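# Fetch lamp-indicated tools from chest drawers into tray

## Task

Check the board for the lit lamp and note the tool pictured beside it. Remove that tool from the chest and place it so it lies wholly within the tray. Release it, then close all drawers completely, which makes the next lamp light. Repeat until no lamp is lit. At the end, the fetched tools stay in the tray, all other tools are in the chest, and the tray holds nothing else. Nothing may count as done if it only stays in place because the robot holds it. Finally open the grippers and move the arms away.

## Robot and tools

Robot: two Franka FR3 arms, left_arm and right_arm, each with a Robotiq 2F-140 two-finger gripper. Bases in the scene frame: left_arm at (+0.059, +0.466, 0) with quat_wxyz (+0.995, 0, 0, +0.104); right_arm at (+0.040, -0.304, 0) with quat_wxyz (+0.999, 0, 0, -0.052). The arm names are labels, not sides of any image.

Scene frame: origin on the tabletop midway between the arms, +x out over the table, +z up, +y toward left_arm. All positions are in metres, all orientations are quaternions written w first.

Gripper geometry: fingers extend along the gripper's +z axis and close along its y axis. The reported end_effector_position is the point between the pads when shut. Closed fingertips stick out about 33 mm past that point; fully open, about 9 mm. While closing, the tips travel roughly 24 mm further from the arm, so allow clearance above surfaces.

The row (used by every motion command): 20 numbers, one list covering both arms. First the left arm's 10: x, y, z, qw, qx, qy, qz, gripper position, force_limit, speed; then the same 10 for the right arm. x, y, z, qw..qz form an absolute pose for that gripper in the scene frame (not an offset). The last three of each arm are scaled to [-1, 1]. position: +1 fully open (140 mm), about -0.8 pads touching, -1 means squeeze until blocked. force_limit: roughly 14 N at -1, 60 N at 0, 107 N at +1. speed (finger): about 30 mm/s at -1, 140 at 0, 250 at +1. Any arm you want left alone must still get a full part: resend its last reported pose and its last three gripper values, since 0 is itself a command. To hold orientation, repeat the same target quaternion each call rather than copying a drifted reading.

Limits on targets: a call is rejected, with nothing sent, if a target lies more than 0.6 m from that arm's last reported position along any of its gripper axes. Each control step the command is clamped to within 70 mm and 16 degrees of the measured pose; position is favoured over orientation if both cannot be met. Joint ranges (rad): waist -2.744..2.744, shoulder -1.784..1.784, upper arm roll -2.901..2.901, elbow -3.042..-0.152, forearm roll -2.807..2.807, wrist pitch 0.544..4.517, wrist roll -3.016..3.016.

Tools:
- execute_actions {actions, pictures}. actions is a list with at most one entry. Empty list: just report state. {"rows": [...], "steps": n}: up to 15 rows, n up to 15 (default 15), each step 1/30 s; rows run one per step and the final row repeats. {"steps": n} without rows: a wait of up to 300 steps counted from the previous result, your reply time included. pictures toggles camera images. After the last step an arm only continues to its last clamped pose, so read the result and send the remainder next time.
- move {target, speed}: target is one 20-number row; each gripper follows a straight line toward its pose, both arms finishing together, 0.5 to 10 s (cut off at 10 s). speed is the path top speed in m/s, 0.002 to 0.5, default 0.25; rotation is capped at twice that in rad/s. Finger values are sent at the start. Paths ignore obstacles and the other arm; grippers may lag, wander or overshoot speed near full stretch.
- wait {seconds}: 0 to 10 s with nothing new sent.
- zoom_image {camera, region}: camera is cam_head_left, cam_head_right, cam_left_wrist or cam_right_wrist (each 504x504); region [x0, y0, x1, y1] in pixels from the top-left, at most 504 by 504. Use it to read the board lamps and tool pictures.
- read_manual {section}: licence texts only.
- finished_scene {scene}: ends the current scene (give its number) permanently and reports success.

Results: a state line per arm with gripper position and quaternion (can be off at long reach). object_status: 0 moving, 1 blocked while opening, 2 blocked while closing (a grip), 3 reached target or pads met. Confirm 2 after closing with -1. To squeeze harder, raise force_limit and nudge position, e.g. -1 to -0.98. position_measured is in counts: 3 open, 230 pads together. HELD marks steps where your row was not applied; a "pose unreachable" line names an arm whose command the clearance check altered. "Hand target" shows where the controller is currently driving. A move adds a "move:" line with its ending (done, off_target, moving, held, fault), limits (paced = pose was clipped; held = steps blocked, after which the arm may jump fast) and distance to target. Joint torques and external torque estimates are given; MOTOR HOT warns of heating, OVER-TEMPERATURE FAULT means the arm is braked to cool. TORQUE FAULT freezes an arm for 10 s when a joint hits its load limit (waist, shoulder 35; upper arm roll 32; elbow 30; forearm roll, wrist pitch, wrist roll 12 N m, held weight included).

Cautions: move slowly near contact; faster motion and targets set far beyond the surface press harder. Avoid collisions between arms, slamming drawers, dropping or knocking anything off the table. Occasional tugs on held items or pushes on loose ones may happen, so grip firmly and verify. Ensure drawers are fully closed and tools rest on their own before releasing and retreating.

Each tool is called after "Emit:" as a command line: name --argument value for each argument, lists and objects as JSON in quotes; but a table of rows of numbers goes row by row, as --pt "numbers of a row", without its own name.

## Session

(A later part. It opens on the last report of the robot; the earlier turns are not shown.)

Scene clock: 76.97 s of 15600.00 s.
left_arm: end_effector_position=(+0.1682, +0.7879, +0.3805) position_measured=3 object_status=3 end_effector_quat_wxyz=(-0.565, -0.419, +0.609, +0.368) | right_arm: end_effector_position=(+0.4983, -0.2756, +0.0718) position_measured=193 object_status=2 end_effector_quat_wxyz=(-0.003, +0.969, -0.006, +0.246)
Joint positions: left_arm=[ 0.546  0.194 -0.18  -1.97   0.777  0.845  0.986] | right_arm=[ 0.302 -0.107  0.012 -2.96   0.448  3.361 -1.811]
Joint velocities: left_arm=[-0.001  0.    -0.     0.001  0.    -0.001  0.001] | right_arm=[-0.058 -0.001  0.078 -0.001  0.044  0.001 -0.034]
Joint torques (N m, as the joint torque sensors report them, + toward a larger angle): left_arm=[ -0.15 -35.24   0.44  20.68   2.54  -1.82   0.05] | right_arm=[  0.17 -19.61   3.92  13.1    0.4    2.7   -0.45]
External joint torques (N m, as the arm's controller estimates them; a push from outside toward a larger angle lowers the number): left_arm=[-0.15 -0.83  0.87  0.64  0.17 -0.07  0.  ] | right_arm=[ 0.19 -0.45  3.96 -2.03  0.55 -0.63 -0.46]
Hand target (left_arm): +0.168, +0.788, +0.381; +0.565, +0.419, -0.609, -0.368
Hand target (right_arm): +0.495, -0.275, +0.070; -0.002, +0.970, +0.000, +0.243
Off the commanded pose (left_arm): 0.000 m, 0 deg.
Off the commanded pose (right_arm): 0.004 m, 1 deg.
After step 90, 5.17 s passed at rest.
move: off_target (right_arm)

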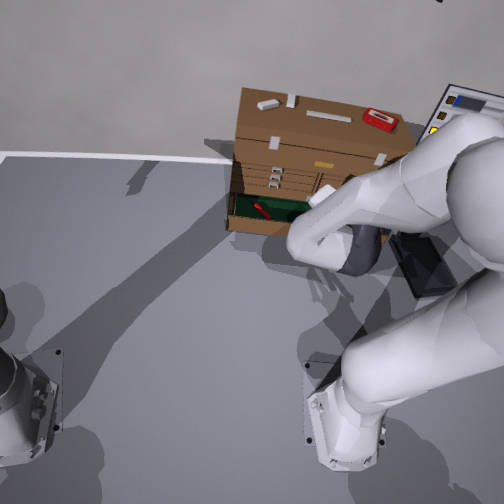

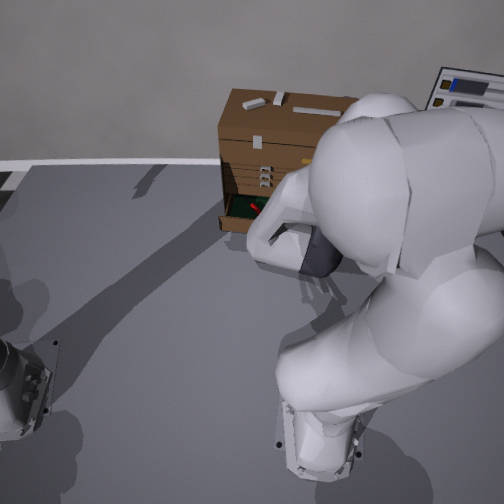

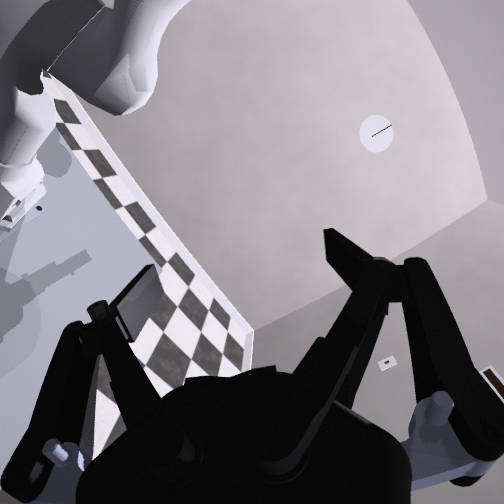

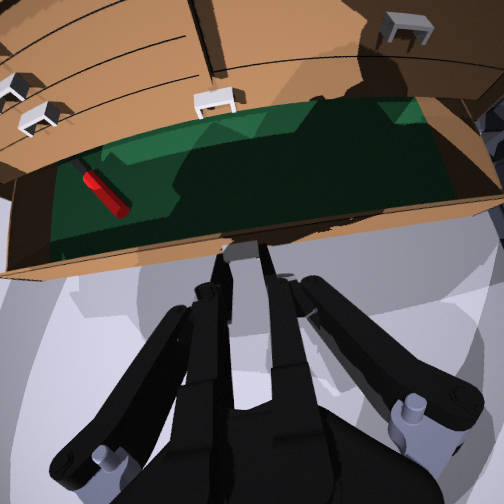

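Emit:
move --target '[0.1682,0.7879,0.3805,-0.565,-0.419,0.609,0.368,1,0,0,0.607,-0.290,0.070,0,0.970,0,0.242,-1,0,0]' --speed 0.05

Emit:
move --target '[0.1682,0.7879,0.3805,-0.565,-0.419,0.609,0.368,1,0,0,0.602,-0.289,0.070,0,0.970,0,0.242,-0.3,0,0]' --speed 0.02

Emit:
move --target '[0.1682,0.7879,0.3805,-0.565,-0.419,0.609,0.368,1,0,0,0.575,-0.286,0.075,0.0106,0.9691,-0.0423,0.2418,-0.3,0,0]' --speed 0.06

Emit:
move --target '[0.1682,0.7879,0.3805,-0.565,-0.419,0.609,0.368,1,0,0,0.575,-0.286,0.124,0.0106,0.9691,-0.0423,0.2418,-0.3,0,0]' --speed 0.06

Emit:
move --target '[0.1682,0.7879,0.3805,-0.565,-0.419,0.609,0.368,1,0,0,0.601,-0.289,0.124,0.0106,0.9691,-0.0423,0.2418,-0.3,0,0]' --speed 0.03

Scene clock: 92.07 s of 15600.00 s.
left_arm: end_effector_position=(+0.1682, +0.7879, +0.3805) position_measured=3 object_status=3 end_effector_quat_wxyz=(-0.565, -0.419, +0.609, +0.368) | right_arm: end_effector_position=(+0.6035, -0.2890, +0.0717) position_measured=193 object_status=2 end_effector_quat_wxyz=(-0.002, +0.970, -0.001, +0.243)
Joint positions: left_arm=[ 0.546  0.194 -0.18  -1.97   0.777  0.845  0.986] | right_arm=[ 0.297  0.118 -0.079 -2.635  0.399  3.249 -1.859]
Joint velocities: left_arm=[ 0.001  0.    -0.002  0.    -0.002 -0.001 -0.   ] | right_arm=[ 0.044 -0.001 -0.046  0.007 -0.006 -0.02   0.002]
Joint torques (N m, as the joint torque sensors report them, + toward a larger angle): left_arm=[ -0.03 -35.01   0.63  20.09   2.47  -1.88   0.07] | right_arm=[ -2.66 -21.34  -2.52  22.48  -1.22   3.45  -0.47]
External joint torques (N m, as the arm's controller estimates them; a push from outside toward a larger angle lowers the number): left_arm=[ 0.04 -0.67  1.11  0.1   0.11 -0.14  0.01] | right_arm=[-2.71  7.3  -2.33  5.6  -1.13  0.16 -0.48]
Hand target (left_arm): +0.168, +0.788, +0.381; +0.565, +0.419, -0.609, -0.368
Hand target (right_arm): +0.607, -0.293, +0.070; +0.001, +0.970, +0.000, +0.242
Off the commanded pose (left_arm): 0.000 m, 0 deg.
Off the commanded pose (right_arm): 0.004 m, 0 deg.
After step 90, 9.67 s passed at rest.
move: off_target (right_arm)

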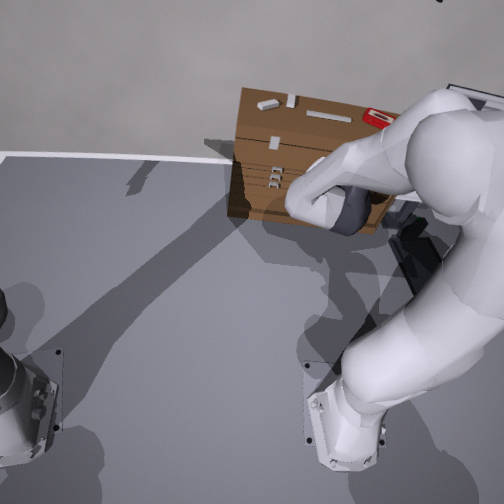

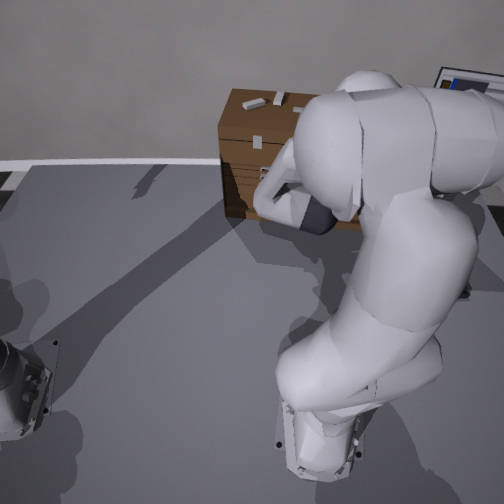

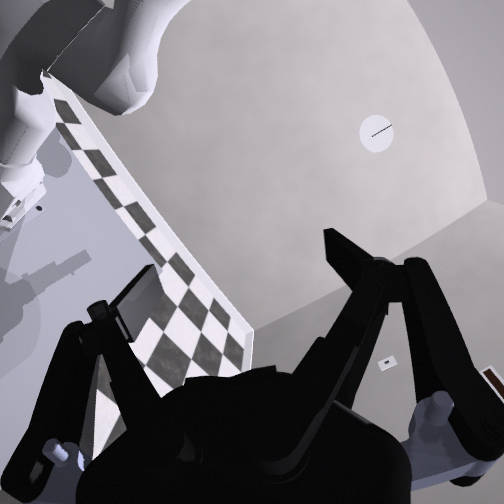

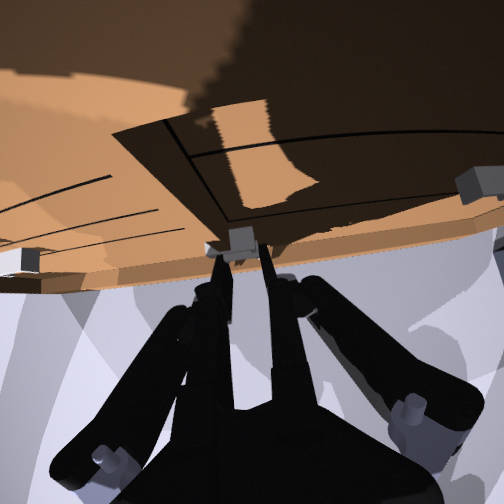

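Scene clock: 92.77 s of 15600.00 s.
left_arm: end_effector_position=(+0.1682, +0.7879, +0.3805) position_measured=3 object_status=3 end_effector_quat_wxyz=(-0.565, -0.419, +0.609, +0.368) | right_arm: end_effector_position=(+0.6016, -0.2861, +0.0704) position_measured=167 object_status=3 end_effector_quat_wxyz=(-0.002, +0.971, +0.002, +0.241)
Joint positions: left_arm=[ 0.546  0.194 -0.18  -1.97   0.777  0.845  0.986] | right_arm=[ 0.326  0.118 -0.101 -2.638  0.399  3.248 -1.859]
Joint velocities: left_arm=[ 0.001 -0.    -0.     0.001 -0.001 -0.001 -0.001] | right_arm=[ 0.024 -0.001 -0.022  0.     0.001  0.     0.001]
Joint torques (N m, as the joint torque sensors report them, + toward a larger angle): left_arm=[ -0.36 -34.9    0.44  20.62   2.48  -1.84   0.06] | right_arm=[ -1.14 -26.29  -2.66  16.83  -0.19   3.98  -0.17]
External joint torques (N m, as the arm's controller estimates them; a push from outside toward a larger angle lowers the number): left_arm=[-0.53 -0.6   0.71  0.64  0.11 -0.09  0.  ] | right_arm=[-1.15  2.3  -2.35 -0.08 -0.12  0.66 -0.19]
Hand target (left_arm): +0.168, +0.788, +0.381; +0.565, +0.419, -0.609, -0.368
Hand target (right_arm): +0.602, -0.289, +0.070; -0.000, +0.970, +0.000, +0.242
Off the commanded pose (left_arm): 0.000 m, 0 deg.
Off the commanded pose (right_arm): 0.003 m, 0 deg.
move: done

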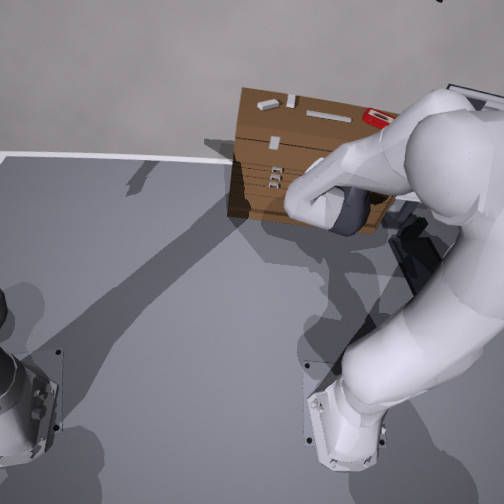

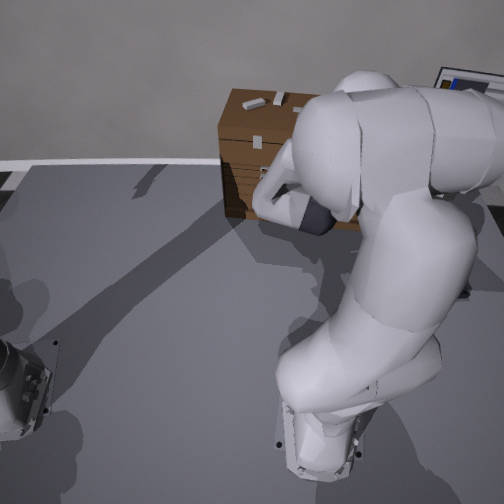

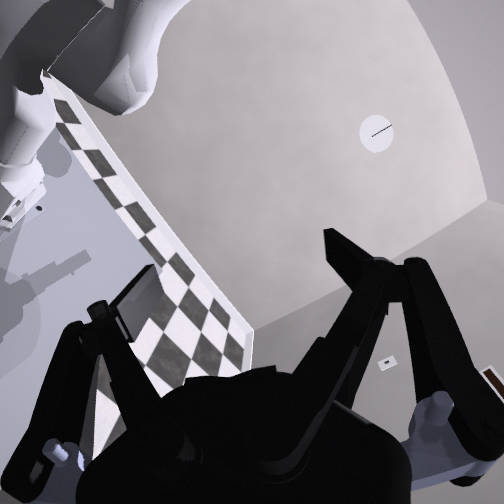

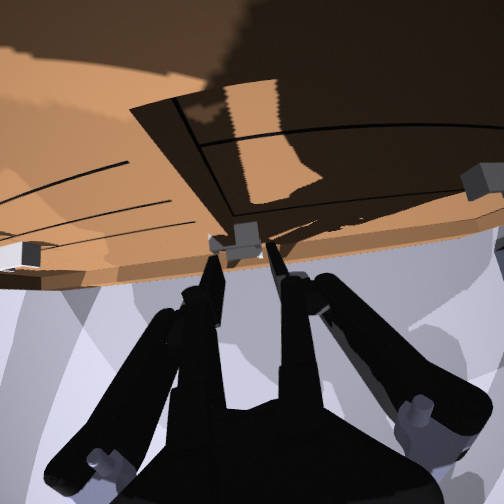

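Scene clock: 94.03 s of 15600.00 s.
left_arm: end_effector_position=(+0.1682, +0.7879, +0.3805) position_measured=3 object_status=3 end_effector_quat_wxyz=(-0.565, -0.419, +0.609, +0.368) | right_arm: end_effector_position=(+0.5749, -0.2836, +0.0745) position_measured=167 object_status=3 end_effector_quat_wxyz=(-0.004, +0.968, -0.046, +0.248)
Joint positions: left_arm=[ 0.546  0.194 -0.18  -1.97   0.777  0.845  0.986] | right_arm=[ 0.702  0.067 -0.411 -2.715  0.576  3.29  -1.873]
Joint velocities: left_arm=[-0.001  0.    -0.     0.001  0.001 -0.    -0.001] | right_arm=[ 0.273  0.01  -0.245  0.017  0.113  0.001 -0.067]
Joint torques (N m, as the joint torque sensors report them, + toward a larger angle): left_arm=[  0.3  -35.17   0.71  20.77   2.45  -1.83   0.04] | right_arm=[ -0.8  -22.49  -0.43  17.02   0.45   3.49  -0.45]
External joint torques (N m, as the arm's controller estimates them; a push from outside toward a larger angle lowers the number): left_arm=[ 0.36 -0.85  1.18  0.79  0.08 -0.09 -0.02] | right_arm=[-0.57  1.66  0.38  0.64  0.68  0.19 -0.46]
Hand target (left_arm): +0.168, +0.788, +0.381; +0.565, +0.419, -0.609, -0.368
Hand target (right_arm): +0.576, -0.285, +0.075; -0.001, +0.968, -0.040, +0.249
Off the commanded pose (left_arm): 0.000 m, 0 deg.
Off the commanded pose (right_arm): 0.002 m, 2 deg.
move: done

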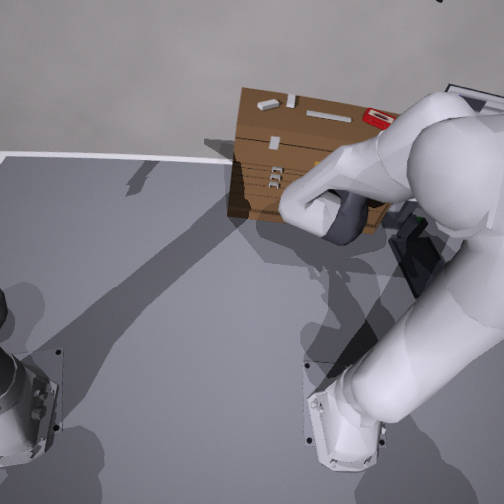

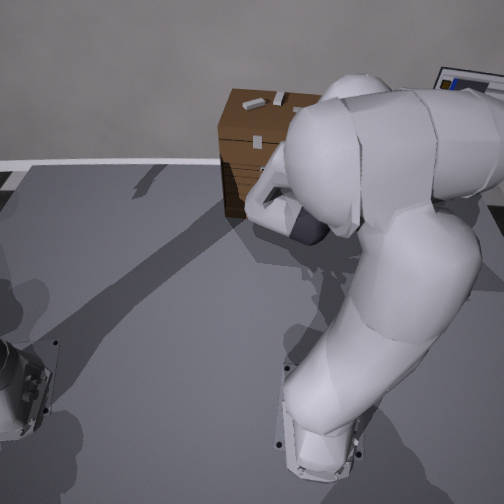

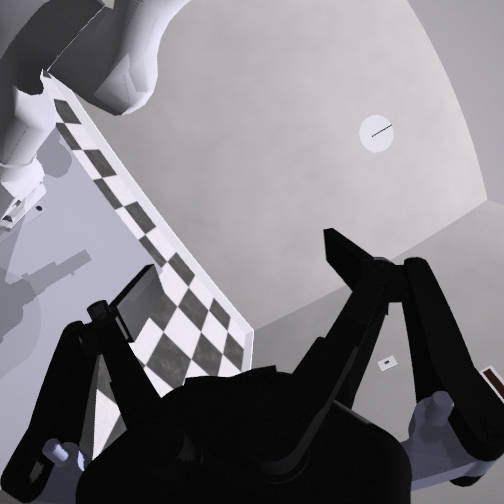

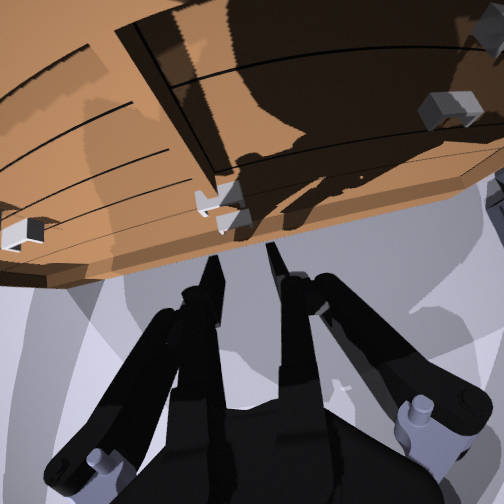

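Scene clock: 97.47 s of 15600.00 s.
left_arm: end_effector_position=(+0.1682, +0.7879, +0.3805) position_measured=3 object_status=3 end_effector_quat_wxyz=(-0.565, -0.419, +0.609, +0.368) | right_arm: end_effector_position=(+0.5746, -0.2873, +0.1240) position_measured=167 object_status=3 end_effector_quat_wxyz=(+0.013, +0.969, -0.034, +0.243)
Joint positions: left_arm=[ 0.546  0.194 -0.18  -1.97   0.777  0.845  0.986] | right_arm=[-0.617 -0.161  0.844 -2.73   0.272  3.1   -1.625]
Joint velocities: left_arm=[-0.    -0.001  0.    -0.    -0.001 -0.    -0.001] | right_arm=[-0.075 -0.014  0.086  0.003  0.001 -0.011  0.043]
Joint torques (N m, as the joint torque sensors report them, + toward a larger angle): left_arm=[  0.21 -34.89   0.29  20.76   2.46  -1.74  -0.01] | right_arm=[ -2.13 -14.56  -1.98  18.98   0.27   2.69   0.34]
External joint torques (N m, as the arm's controller estimates them; a push from outside toward a larger angle lowers the number): left_arm=[ 0.19 -0.47  0.68  0.74  0.09  0.01 -0.07] | right_arm=[-2.13 -1.04  1.09  0.08 -0.14 -0.68  0.33]
Hand target (left_arm): +0.168, +0.788, +0.381; +0.565, +0.419, -0.609, -0.368
Hand target (right_arm): +0.574, -0.287, +0.124; +0.011, +0.969, -0.043, +0.241
Off the commanded pose (left_arm): 0.000 m, 0 deg.
Off the commanded pose (right_arm): 0.001 m, 1 deg.
move: done

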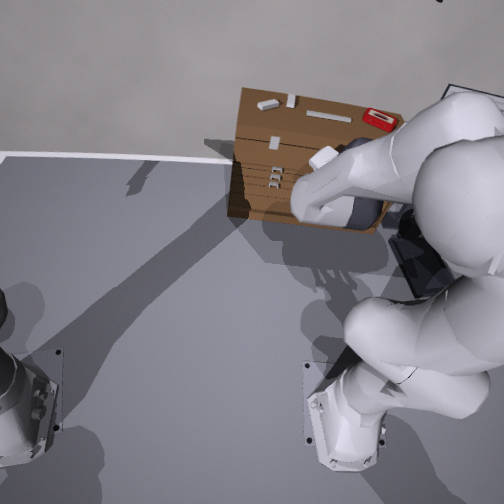

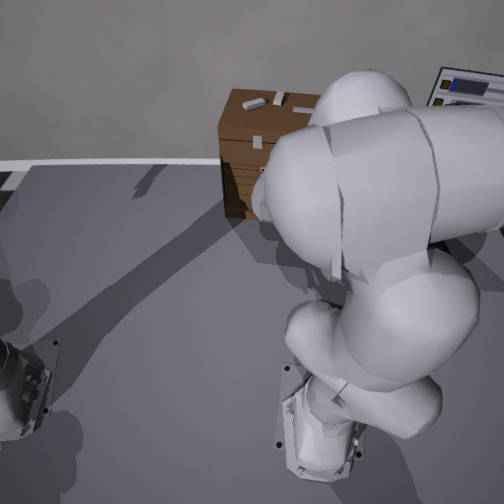

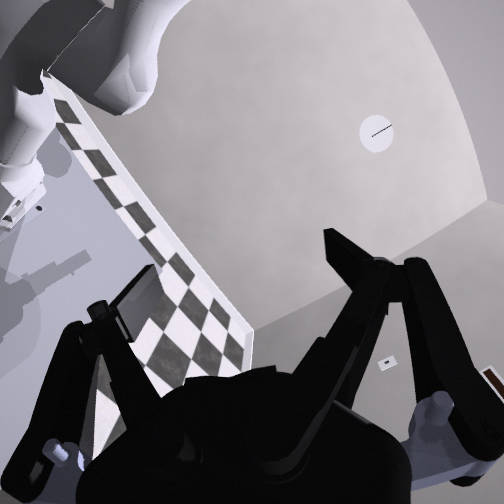

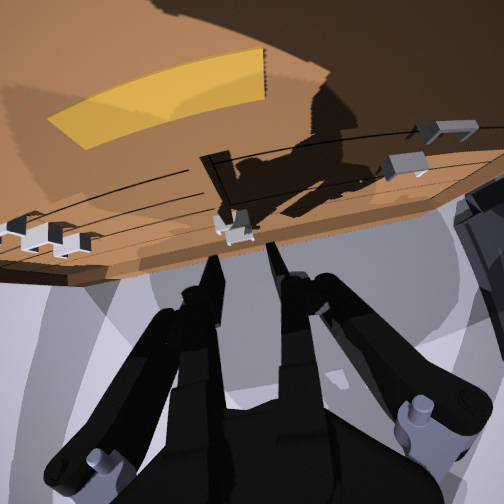

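Scene clock: 98.60 s of 15600.00 s.
left_arm: end_effector_position=(+0.1682, +0.7879, +0.3805) position_measured=3 object_status=3 end_effector_quat_wxyz=(-0.565, -0.419, +0.609, +0.368) | right_arm: end_effector_position=(+0.6011, -0.2908, +0.1249) position_measured=167 object_status=3 end_effector_quat_wxyz=(+0.012, +0.969, -0.032, +0.244)
Joint positions: left_arm=[ 0.546  0.194 -0.18  -1.97   0.777  0.845  0.986] | right_arm=[-0.914 -0.101  1.094 -2.654  0.128  3.094 -1.537]
Joint velocities: left_arm=[-0.001  0.001 -0.     0.001  0.001 -0.     0.001] | right_arm=[-0.137 -0.     0.148  0.006 -0.025 -0.007  0.069]
Joint torques (N m, as the joint torque sensors report them, + toward a larger angle): left_arm=[ -0.17 -34.93   0.49  20.8    2.52  -1.83   0.03] | right_arm=[ -0.87 -10.37  -1.26  19.62  -0.52   2.69   0.19]
External joint torques (N m, as the arm's controller estimates them; a push from outside toward a larger angle lowers the number): left_arm=[-0.16 -0.6   0.92  0.8   0.15 -0.09 -0.03] | right_arm=[-0.8  -0.63  1.26  0.47 -1.06 -0.69  0.18]
Hand target (left_arm): +0.168, +0.788, +0.381; +0.565, +0.419, -0.609, -0.368
Hand target (right_arm): +0.601, -0.290, +0.124; +0.010, +0.969, -0.042, +0.242
Off the commanded pose (left_arm): 0.000 m, 0 deg.
Off the commanded pose (right_arm): 0.002 m, 1 deg.
move: done

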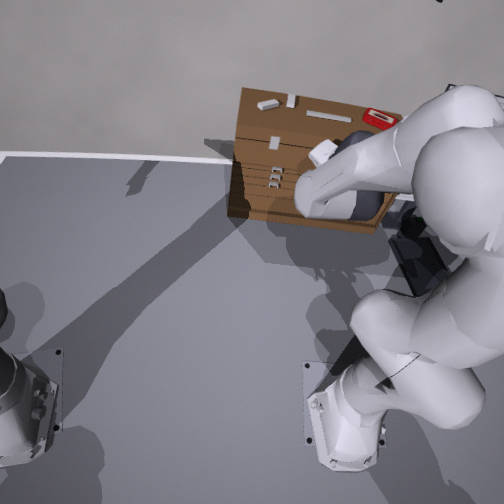

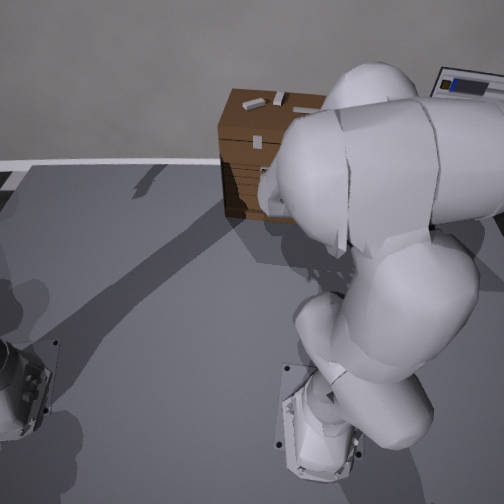

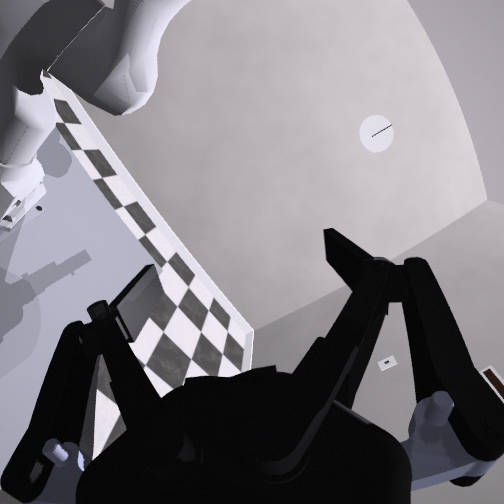

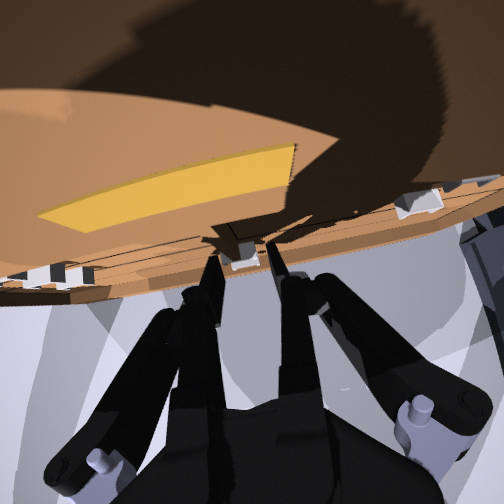

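Emit:
move --target '[0.1682,0.7879,0.3805,-0.565,-0.419,0.609,0.368,1,0,0,0.601,-0.289,0.124,0.0106,0.9691,-0.0423,0.2418,-1,0,0]' --speed 0.03

Emit:
move --target '[0.1682,0.7879,0.3805,-0.565,-0.419,0.609,0.368,1,0,0,0.51,-0.278,0.124,0.0106,0.9691,-0.0423,0.2418,-1,0,0]' --speed 0.05

Scene clock: 105.77 s of 15600.00 s.
left_arm: end_effector_position=(+0.1682, +0.7879, +0.3805) position_measured=3 object_status=3 end_effector_quat_wxyz=(-0.565, -0.419, +0.609, +0.368) | right_arm: end_effector_position=(+0.6015, -0.2885, +0.1246) position_measured=193 object_status=2 end_effector_quat_wxyz=(+0.011, +0.969, -0.039, +0.244)
Joint positions: left_arm=[ 0.546  0.194 -0.18  -1.97   0.777  0.845  0.986] | right_arm=[-0.944 -0.104  1.129 -2.652  0.125  3.093 -1.513]
Joint velocities: left_arm=[-0.001  0.     0.001  0.    -0.001 -0.    -0.001] | right_arm=[-0.015 -0.002  0.015  0.001  0.001 -0.002 -0.   ]
Joint torques (N m, as the joint torque sensors report them, + toward a larger angle): left_arm=[ -0.6  -34.95   0.68  20.6    2.48  -1.75   0.05] | right_arm=[ -1.41 -10.04  -1.3   20.09   0.29   2.6    0.19]
External joint torques (N m, as the arm's controller estimates them; a push from outside toward a larger angle lowers the number): left_arm=[-0.63 -0.68  1.07  0.64  0.12  0.   -0.01] | right_arm=[-1.43 -1.24  1.18  0.93 -0.23 -0.77  0.18]
Hand target (left_arm): +0.168, +0.788, +0.381; +0.565, +0.419, -0.609, -0.368
Hand target (right_arm): +0.601, -0.289, +0.124; +0.011, +0.969, -0.042, +0.242
Off the commanded pose (left_arm): 0.000 m, 0 deg.
Off the commanded pose (right_arm): 0.001 m, 0 deg.
After step 90, 3.47 s passed at rest.
move: done

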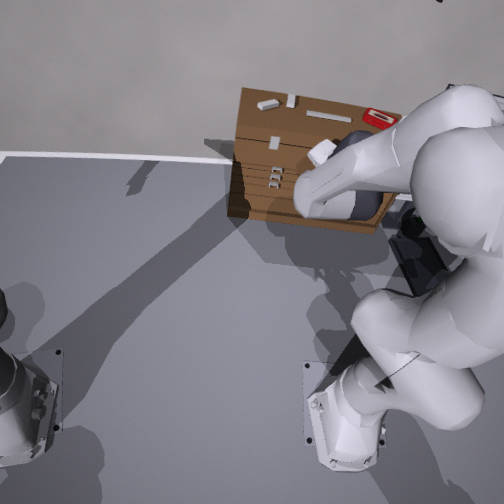

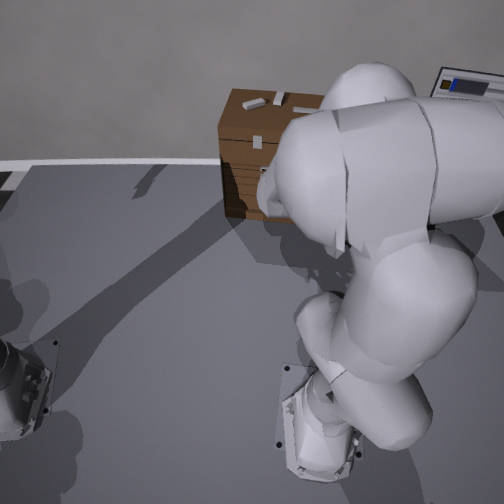

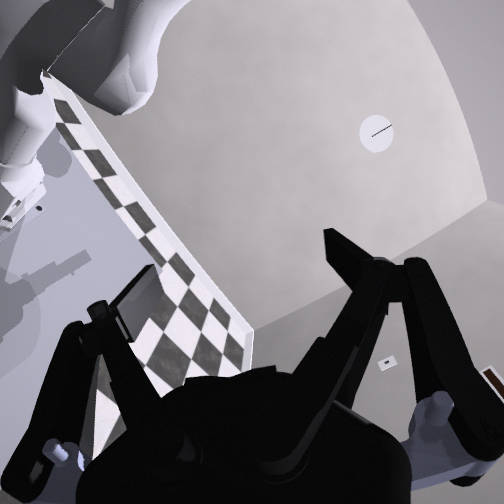

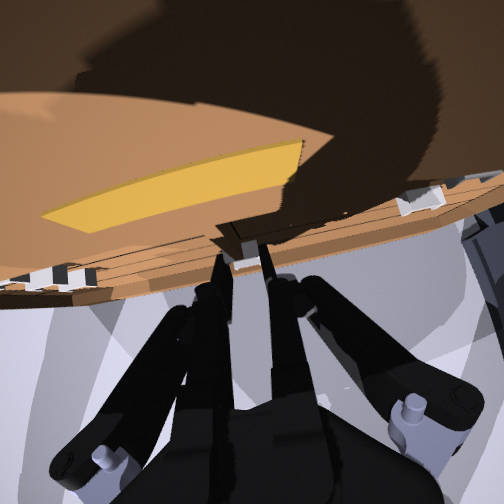

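Scene clock: 107.90 s of 15600.00 s.
left_arm: end_effector_position=(+0.1682, +0.7879, +0.3805) position_measured=3 object_status=3 end_effector_quat_wxyz=(-0.565, -0.419, +0.609, +0.368) | right_arm: end_effector_position=(+0.5121, -0.2764, +0.1247) position_measured=193 object_status=2 end_effector_quat_wxyz=(+0.009, +0.969, -0.044, +0.244)
Joint positions: left_arm=[ 0.546  0.194 -0.18  -1.97   0.777  0.845  0.986] | right_arm=[-0.241 -0.326  0.58  -2.907  0.476  3.097 -1.7  ]
Joint velocities: left_arm=[ 0.002  0.001 -0.002  0.001 -0.    -0.     0.   ] | right_arm=[ 0.02  -0.003 -0.021 -0.005 -0.     0.    -0.001]
Joint torques (N m, as the joint torque sensors report them, + toward a larger angle): left_arm=[ -0.09 -35.3    0.51  20.76   2.51  -1.83   0.01] | right_arm=[  2.42 -14.53  -2.75  18.28   0.63   2.4   -0.24]
External joint torques (N m, as the arm's controller estimates them; a push from outside toward a larger angle lowers the number): left_arm=[-0.08 -0.92  0.95  0.72  0.15 -0.09 -0.05] | right_arm=[ 2.42 -1.67  0.91 -0.38  0.35 -0.96 -0.26]
Hand target (left_arm): +0.168, +0.788, +0.381; +0.565, +0.419, -0.609, -0.368
Hand target (right_arm): +0.510, -0.275, +0.124; +0.008, +0.969, -0.042, +0.242
Off the commanded pose (left_arm): 0.000 m, 0 deg.
Off the commanded pose (right_arm): 0.003 m, 0 deg.
move: done

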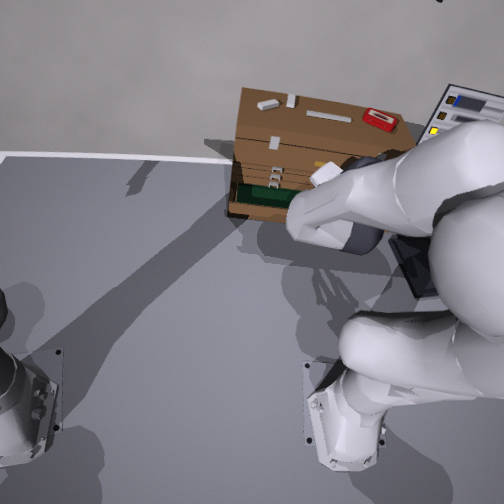

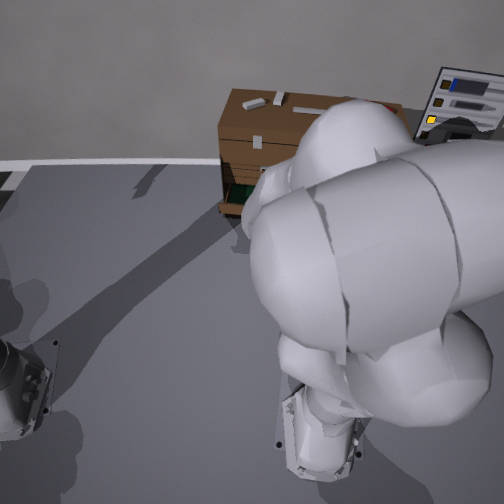

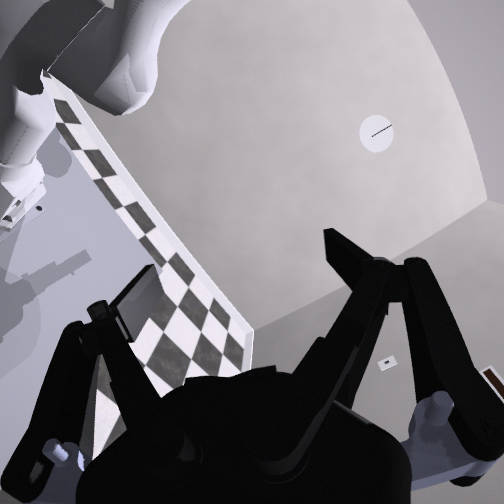

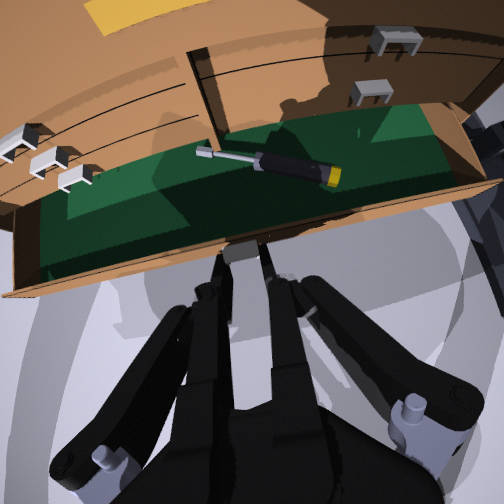

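Emit:
move --target '[0.1682,0.7879,0.3805,-0.565,-0.419,0.609,0.368,1,0,0,0.607,-0.289,0.124,0.0106,0.9691,-0.0423,0.2418,-1,0,0]' --speed 0.05

Emit:
move --target '[0.1682,0.7879,0.3805,-0.565,-0.419,0.609,0.368,1,0,0,0.602,-0.289,0.124,0.0106,0.9691,-0.0423,0.2418,-0.3,0,0]' --speed 0.02

Emit:
move --target '[0.1682,0.7879,0.3805,-0.565,-0.419,0.609,0.368,1,0,0,0.56,-0.284,0.13,0.0106,0.9691,-0.0423,0.2418,-0.3,0,0]' --speed 0.08

Emit:
move --target '[0.1682,0.7879,0.3805,-0.565,-0.419,0.609,0.368,1,0,0,0.56,-0.409,0.175,0.0142,0.9446,-0.0412,0.3253,-0.3,0,0]' --speed 0.1

Scene clock: 123.63 s of 15600.00 s.
left_arm: end_effector_position=(+0.1682, +0.7879, +0.3805) position_measured=3 object_status=3 end_effector_quat_wxyz=(-0.565, -0.419, +0.609, +0.368) | right_arm: end_effector_position=(+0.6047, -0.2895, +0.1242) position_measured=193 object_status=2 end_effector_quat_wxyz=(+0.013, +0.970, -0.026, +0.242)
Joint positions: left_arm=[ 0.546  0.194 -0.18  -1.97   0.777  0.845  0.986] | right_arm=[-0.958 -0.085  1.124 -2.641  0.056  3.089 -1.494]
Joint velocities: left_arm=[-0.    -0.002  0.     0.001  0.    -0.    -0.   ] | right_arm=[-0.218 -0.027  0.218  0.009 -0.102 -0.008  0.148]
Joint torques (N m, as the joint torque sensors report them, + toward a larger angle): left_arm=[  0.09 -35.06   0.05  20.44   2.48  -1.81   0.11] | right_arm=[-4.14 -6.39 -2.73 21.12 -0.76  2.98 -0.27]
External joint torques (N m, as the arm's controller estimates them; a push from outside toward a larger angle lowers the number): left_arm=[ 0.13 -0.65  0.52  0.41  0.11 -0.06  0.05] | right_arm=[-4.24  2.69 -0.66  1.91 -1.36 -0.41 -0.3 ]
Hand target (left_arm): +0.168, +0.788, +0.381; +0.565, +0.419, -0.609, -0.368
Hand target (right_arm): +0.606, -0.293, +0.124; +0.010, +0.969, -0.042, +0.242
Off the commanded pose (left_arm): 0.000 m, 0 deg.
Off the commanded pose (right_arm): 0.002 m, 2 deg.
After step 90, 10.50 s passed at rest.
move: done

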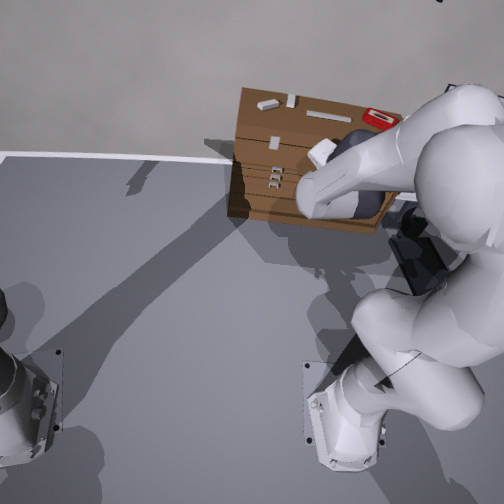

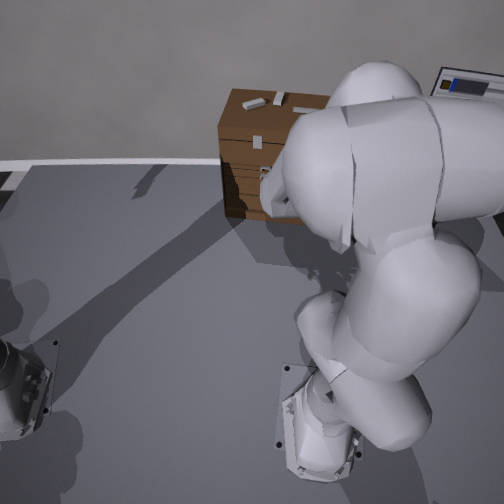

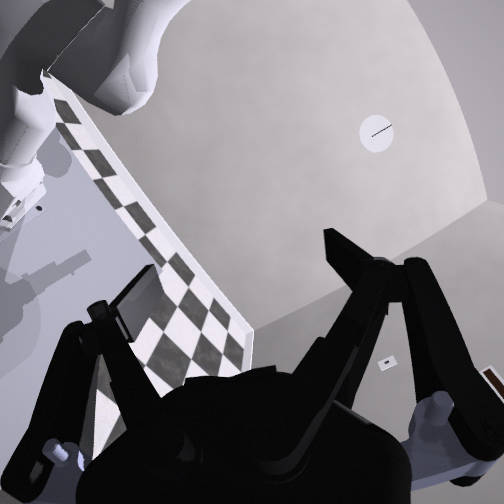

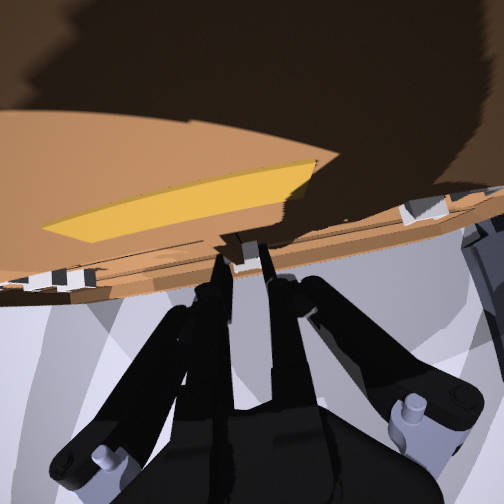

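Scene clock: 124.70 s of 15600.00 s.
left_arm: end_effector_position=(+0.1682, +0.7879, +0.3805) position_measured=3 object_status=3 end_effector_quat_wxyz=(-0.565, -0.419, +0.609, +0.368) | right_arm: end_effector_position=(+0.6025, -0.2886, +0.1242) position_measured=167 object_status=3 end_effector_quat_wxyz=(+0.011, +0.970, -0.037, +0.242)
Joint positions: left_arm=[ 0.546  0.194 -0.18  -1.97   0.777  0.845  0.986] | right_arm=[-0.95  -0.096  1.126 -2.647  0.086  3.088 -1.488]
Joint velocities: left_arm=[-0.001  0.002 -0.001 -0.001  0.     0.     0.001] | right_arm=[-0.001 -0.001  0.    -0.001  0.016  0.    -0.001]
Joint torques (N m, as the joint torque sensors report them, + toward a larger angle): left_arm=[  0.07 -35.22   0.51  20.84   2.46  -1.78   0.05] | right_arm=[ 0.18 -9.45 -1.73 18.9   1.2   3.3   0.27]
External joint torques (N m, as the arm's controller estimates them; a push from outside toward a larger angle lowers the number): left_arm=[ 0.11 -1.04  0.97  0.93  0.1  -0.05 -0.01] | right_arm=[ 0.21 -0.54  0.61 -0.27  0.66 -0.06  0.25]
Hand target (left_arm): +0.168, +0.788, +0.381; +0.565, +0.419, -0.609, -0.368
Hand target (right_arm): +0.602, -0.289, +0.124; +0.010, +0.969, -0.042, +0.242
Off the commanded pose (left_arm): 0.000 m, 0 deg.
Off the commanded pose (right_arm): 0.001 m, 1 deg.
move: done

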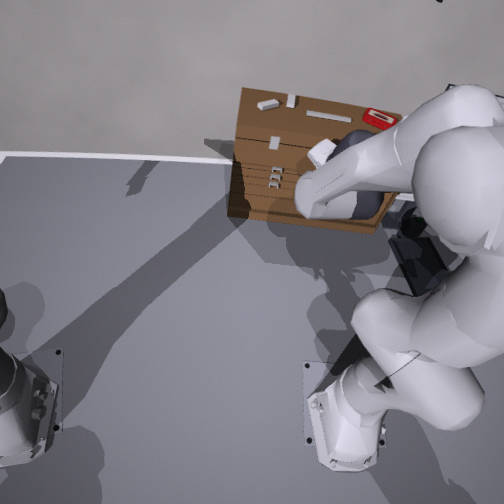

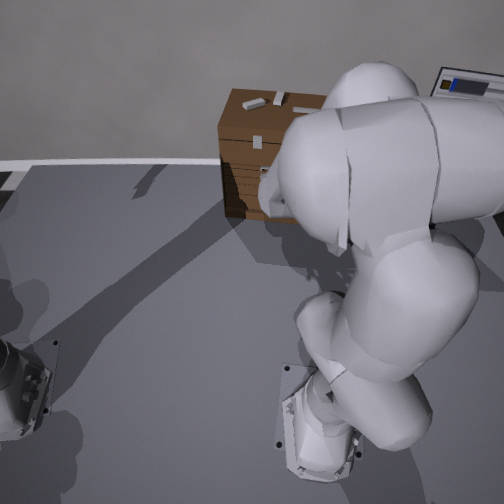

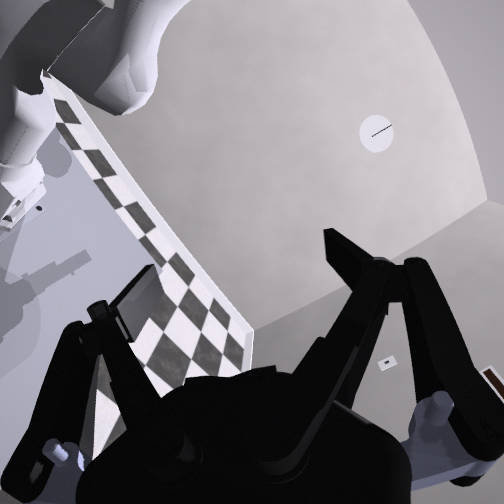

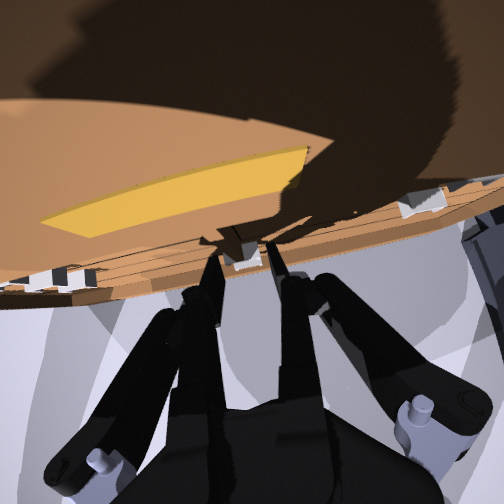

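Scene clock: 125.73 s of 15600.00 s.
left_arm: end_effector_position=(+0.1682, +0.7879, +0.3805) position_measured=3 object_status=3 end_effector_quat_wxyz=(-0.565, -0.419, +0.609, +0.368) | right_arm: end_effector_position=(+0.5620, -0.2826, +0.1319) position_measured=167 object_status=3 end_effector_quat_wxyz=(+0.008, +0.968, -0.053, +0.244)
Joint positions: left_arm=[ 0.546  0.194 -0.18  -1.97   0.777  0.845  0.986] | right_arm=[-0.482 -0.217  0.739 -2.764  0.341  3.078 -1.62 ]
Joint velocities: left_arm=[-0.001  0.001 -0.001 -0.001 -0.    -0.001  0.001] | right_arm=[ 0.077  0.011 -0.091 -0.005  0.    -0.001 -0.047]
Joint torques (N m, as the joint torque sensors report them, + toward a larger angle): left_arm=[ -0.15 -34.95   0.53  20.59   2.47  -1.77   0.07] | right_arm=[  1.09 -13.32  -4.38  17.93  -0.19   2.93  -0.62]
External joint torques (N m, as the arm's controller estimates them; a push from outside toward a larger angle lowers the number): left_arm=[-0.01 -0.71  1.09  0.64  0.11 -0.04  0.01] | right_arm=[ 1.1   0.87 -0.89 -1.29 -0.56 -0.44 -0.63]
Hand target (left_arm): +0.168, +0.788, +0.381; +0.565, +0.419, -0.609, -0.368
Hand target (right_arm): +0.560, -0.282, +0.130; +0.010, +0.969, -0.042, +0.242
Off the commanded pose (left_arm): 0.000 m, 0 deg.
Off the commanded pose (right_arm): 0.003 m, 1 deg.
move: done

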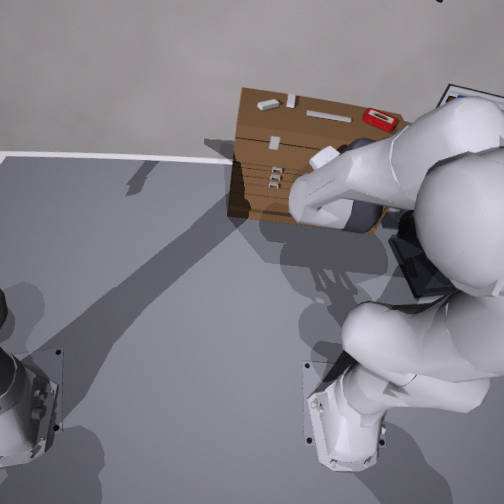

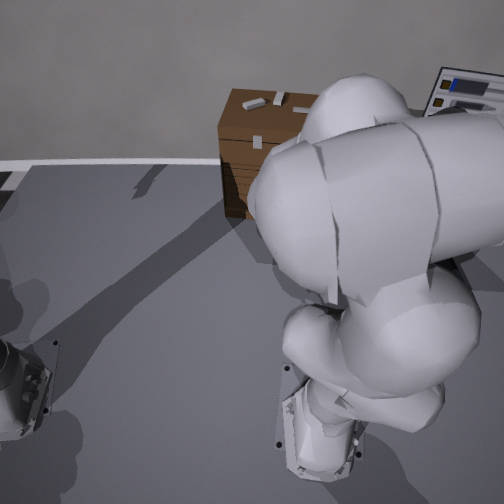

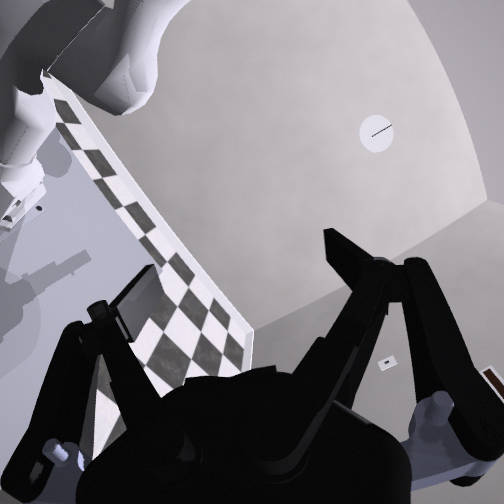

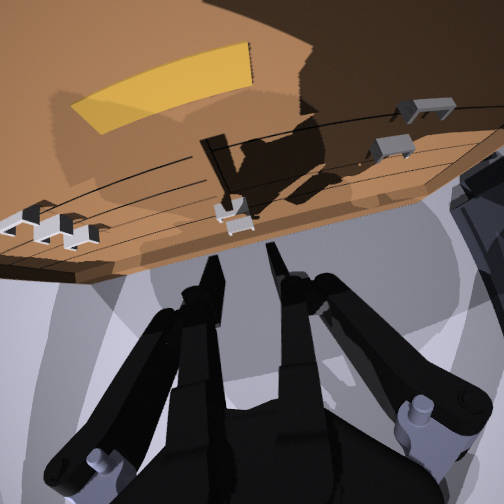

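Scene clock: 127.90 s of 15600.00 s.
left_arm: end_effector_position=(+0.1682, +0.7879, +0.3805) position_measured=3 object_status=3 end_effector_quat_wxyz=(-0.565, -0.419, +0.609, +0.368) | right_arm: end_effector_position=(+0.5576, -0.4071, +0.1723) position_measured=167 object_status=3 end_effector_quat_wxyz=(+0.011, +0.945, -0.049, +0.322)
Joint positions: left_arm=[ 0.546  0.194 -0.18  -1.97   0.777  0.845  0.986] | right_arm=[ 0.284 -0.285 -0.359 -2.861  0.265  3.251 -1.941]
Joint velocities: left_arm=[-0.001  0.001 -0.    -0.001  0.    -0.001  0.   ] | right_arm=[ 0.038 -0.004 -0.05  -0.003 -0.03   0.012 -0.014]
Joint torques (N m, as the joint torque sensors report them, + toward a larger angle): left_arm=[  0.21 -35.15   0.65  20.77   2.48  -1.79   0.09] | right_arm=[  0.37 -17.76   2.08  19.07  -1.13   3.85  -0.48]
External joint torques (N m, as the arm's controller estimates them; a push from outside toward a larger angle lowers the number): left_arm=[ 0.3  -0.95  1.14  0.84  0.13 -0.05  0.03] | right_arm=[ 0.36 -1.38 -0.14 -0.5  -0.91  0.48 -0.5 ]
Hand target (left_arm): +0.168, +0.788, +0.381; +0.565, +0.419, -0.609, -0.368
Hand target (right_arm): +0.559, -0.407, +0.174; +0.014, +0.945, -0.041, +0.325
Off the commanded pose (left_arm): 0.000 m, 0 deg.
Off the commanded pose (right_arm): 0.004 m, 1 deg.
move: off_target (right_arm)

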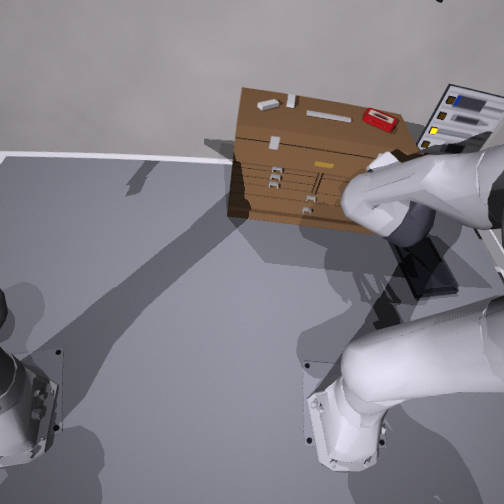

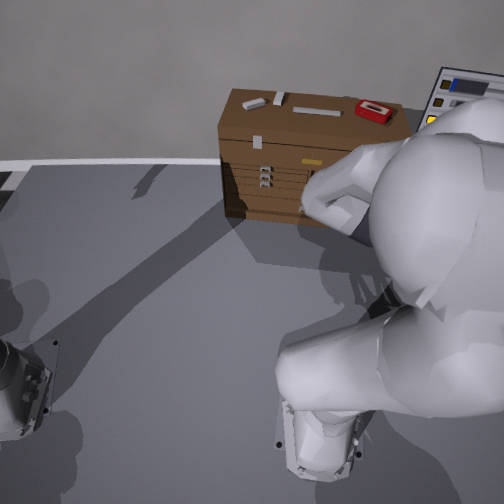

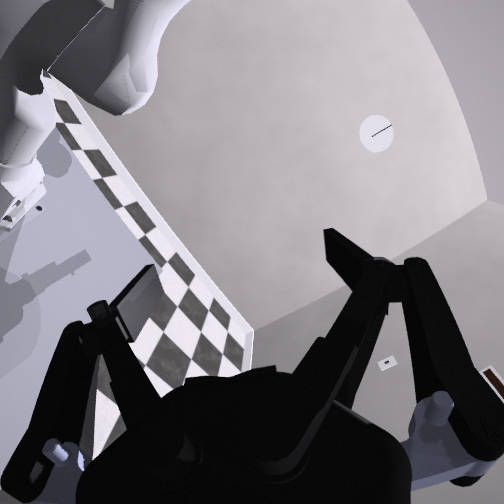

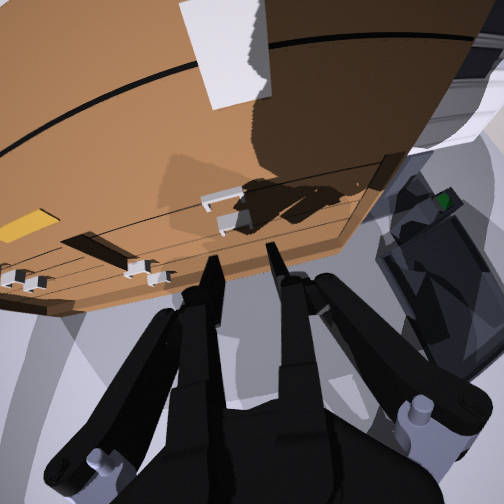

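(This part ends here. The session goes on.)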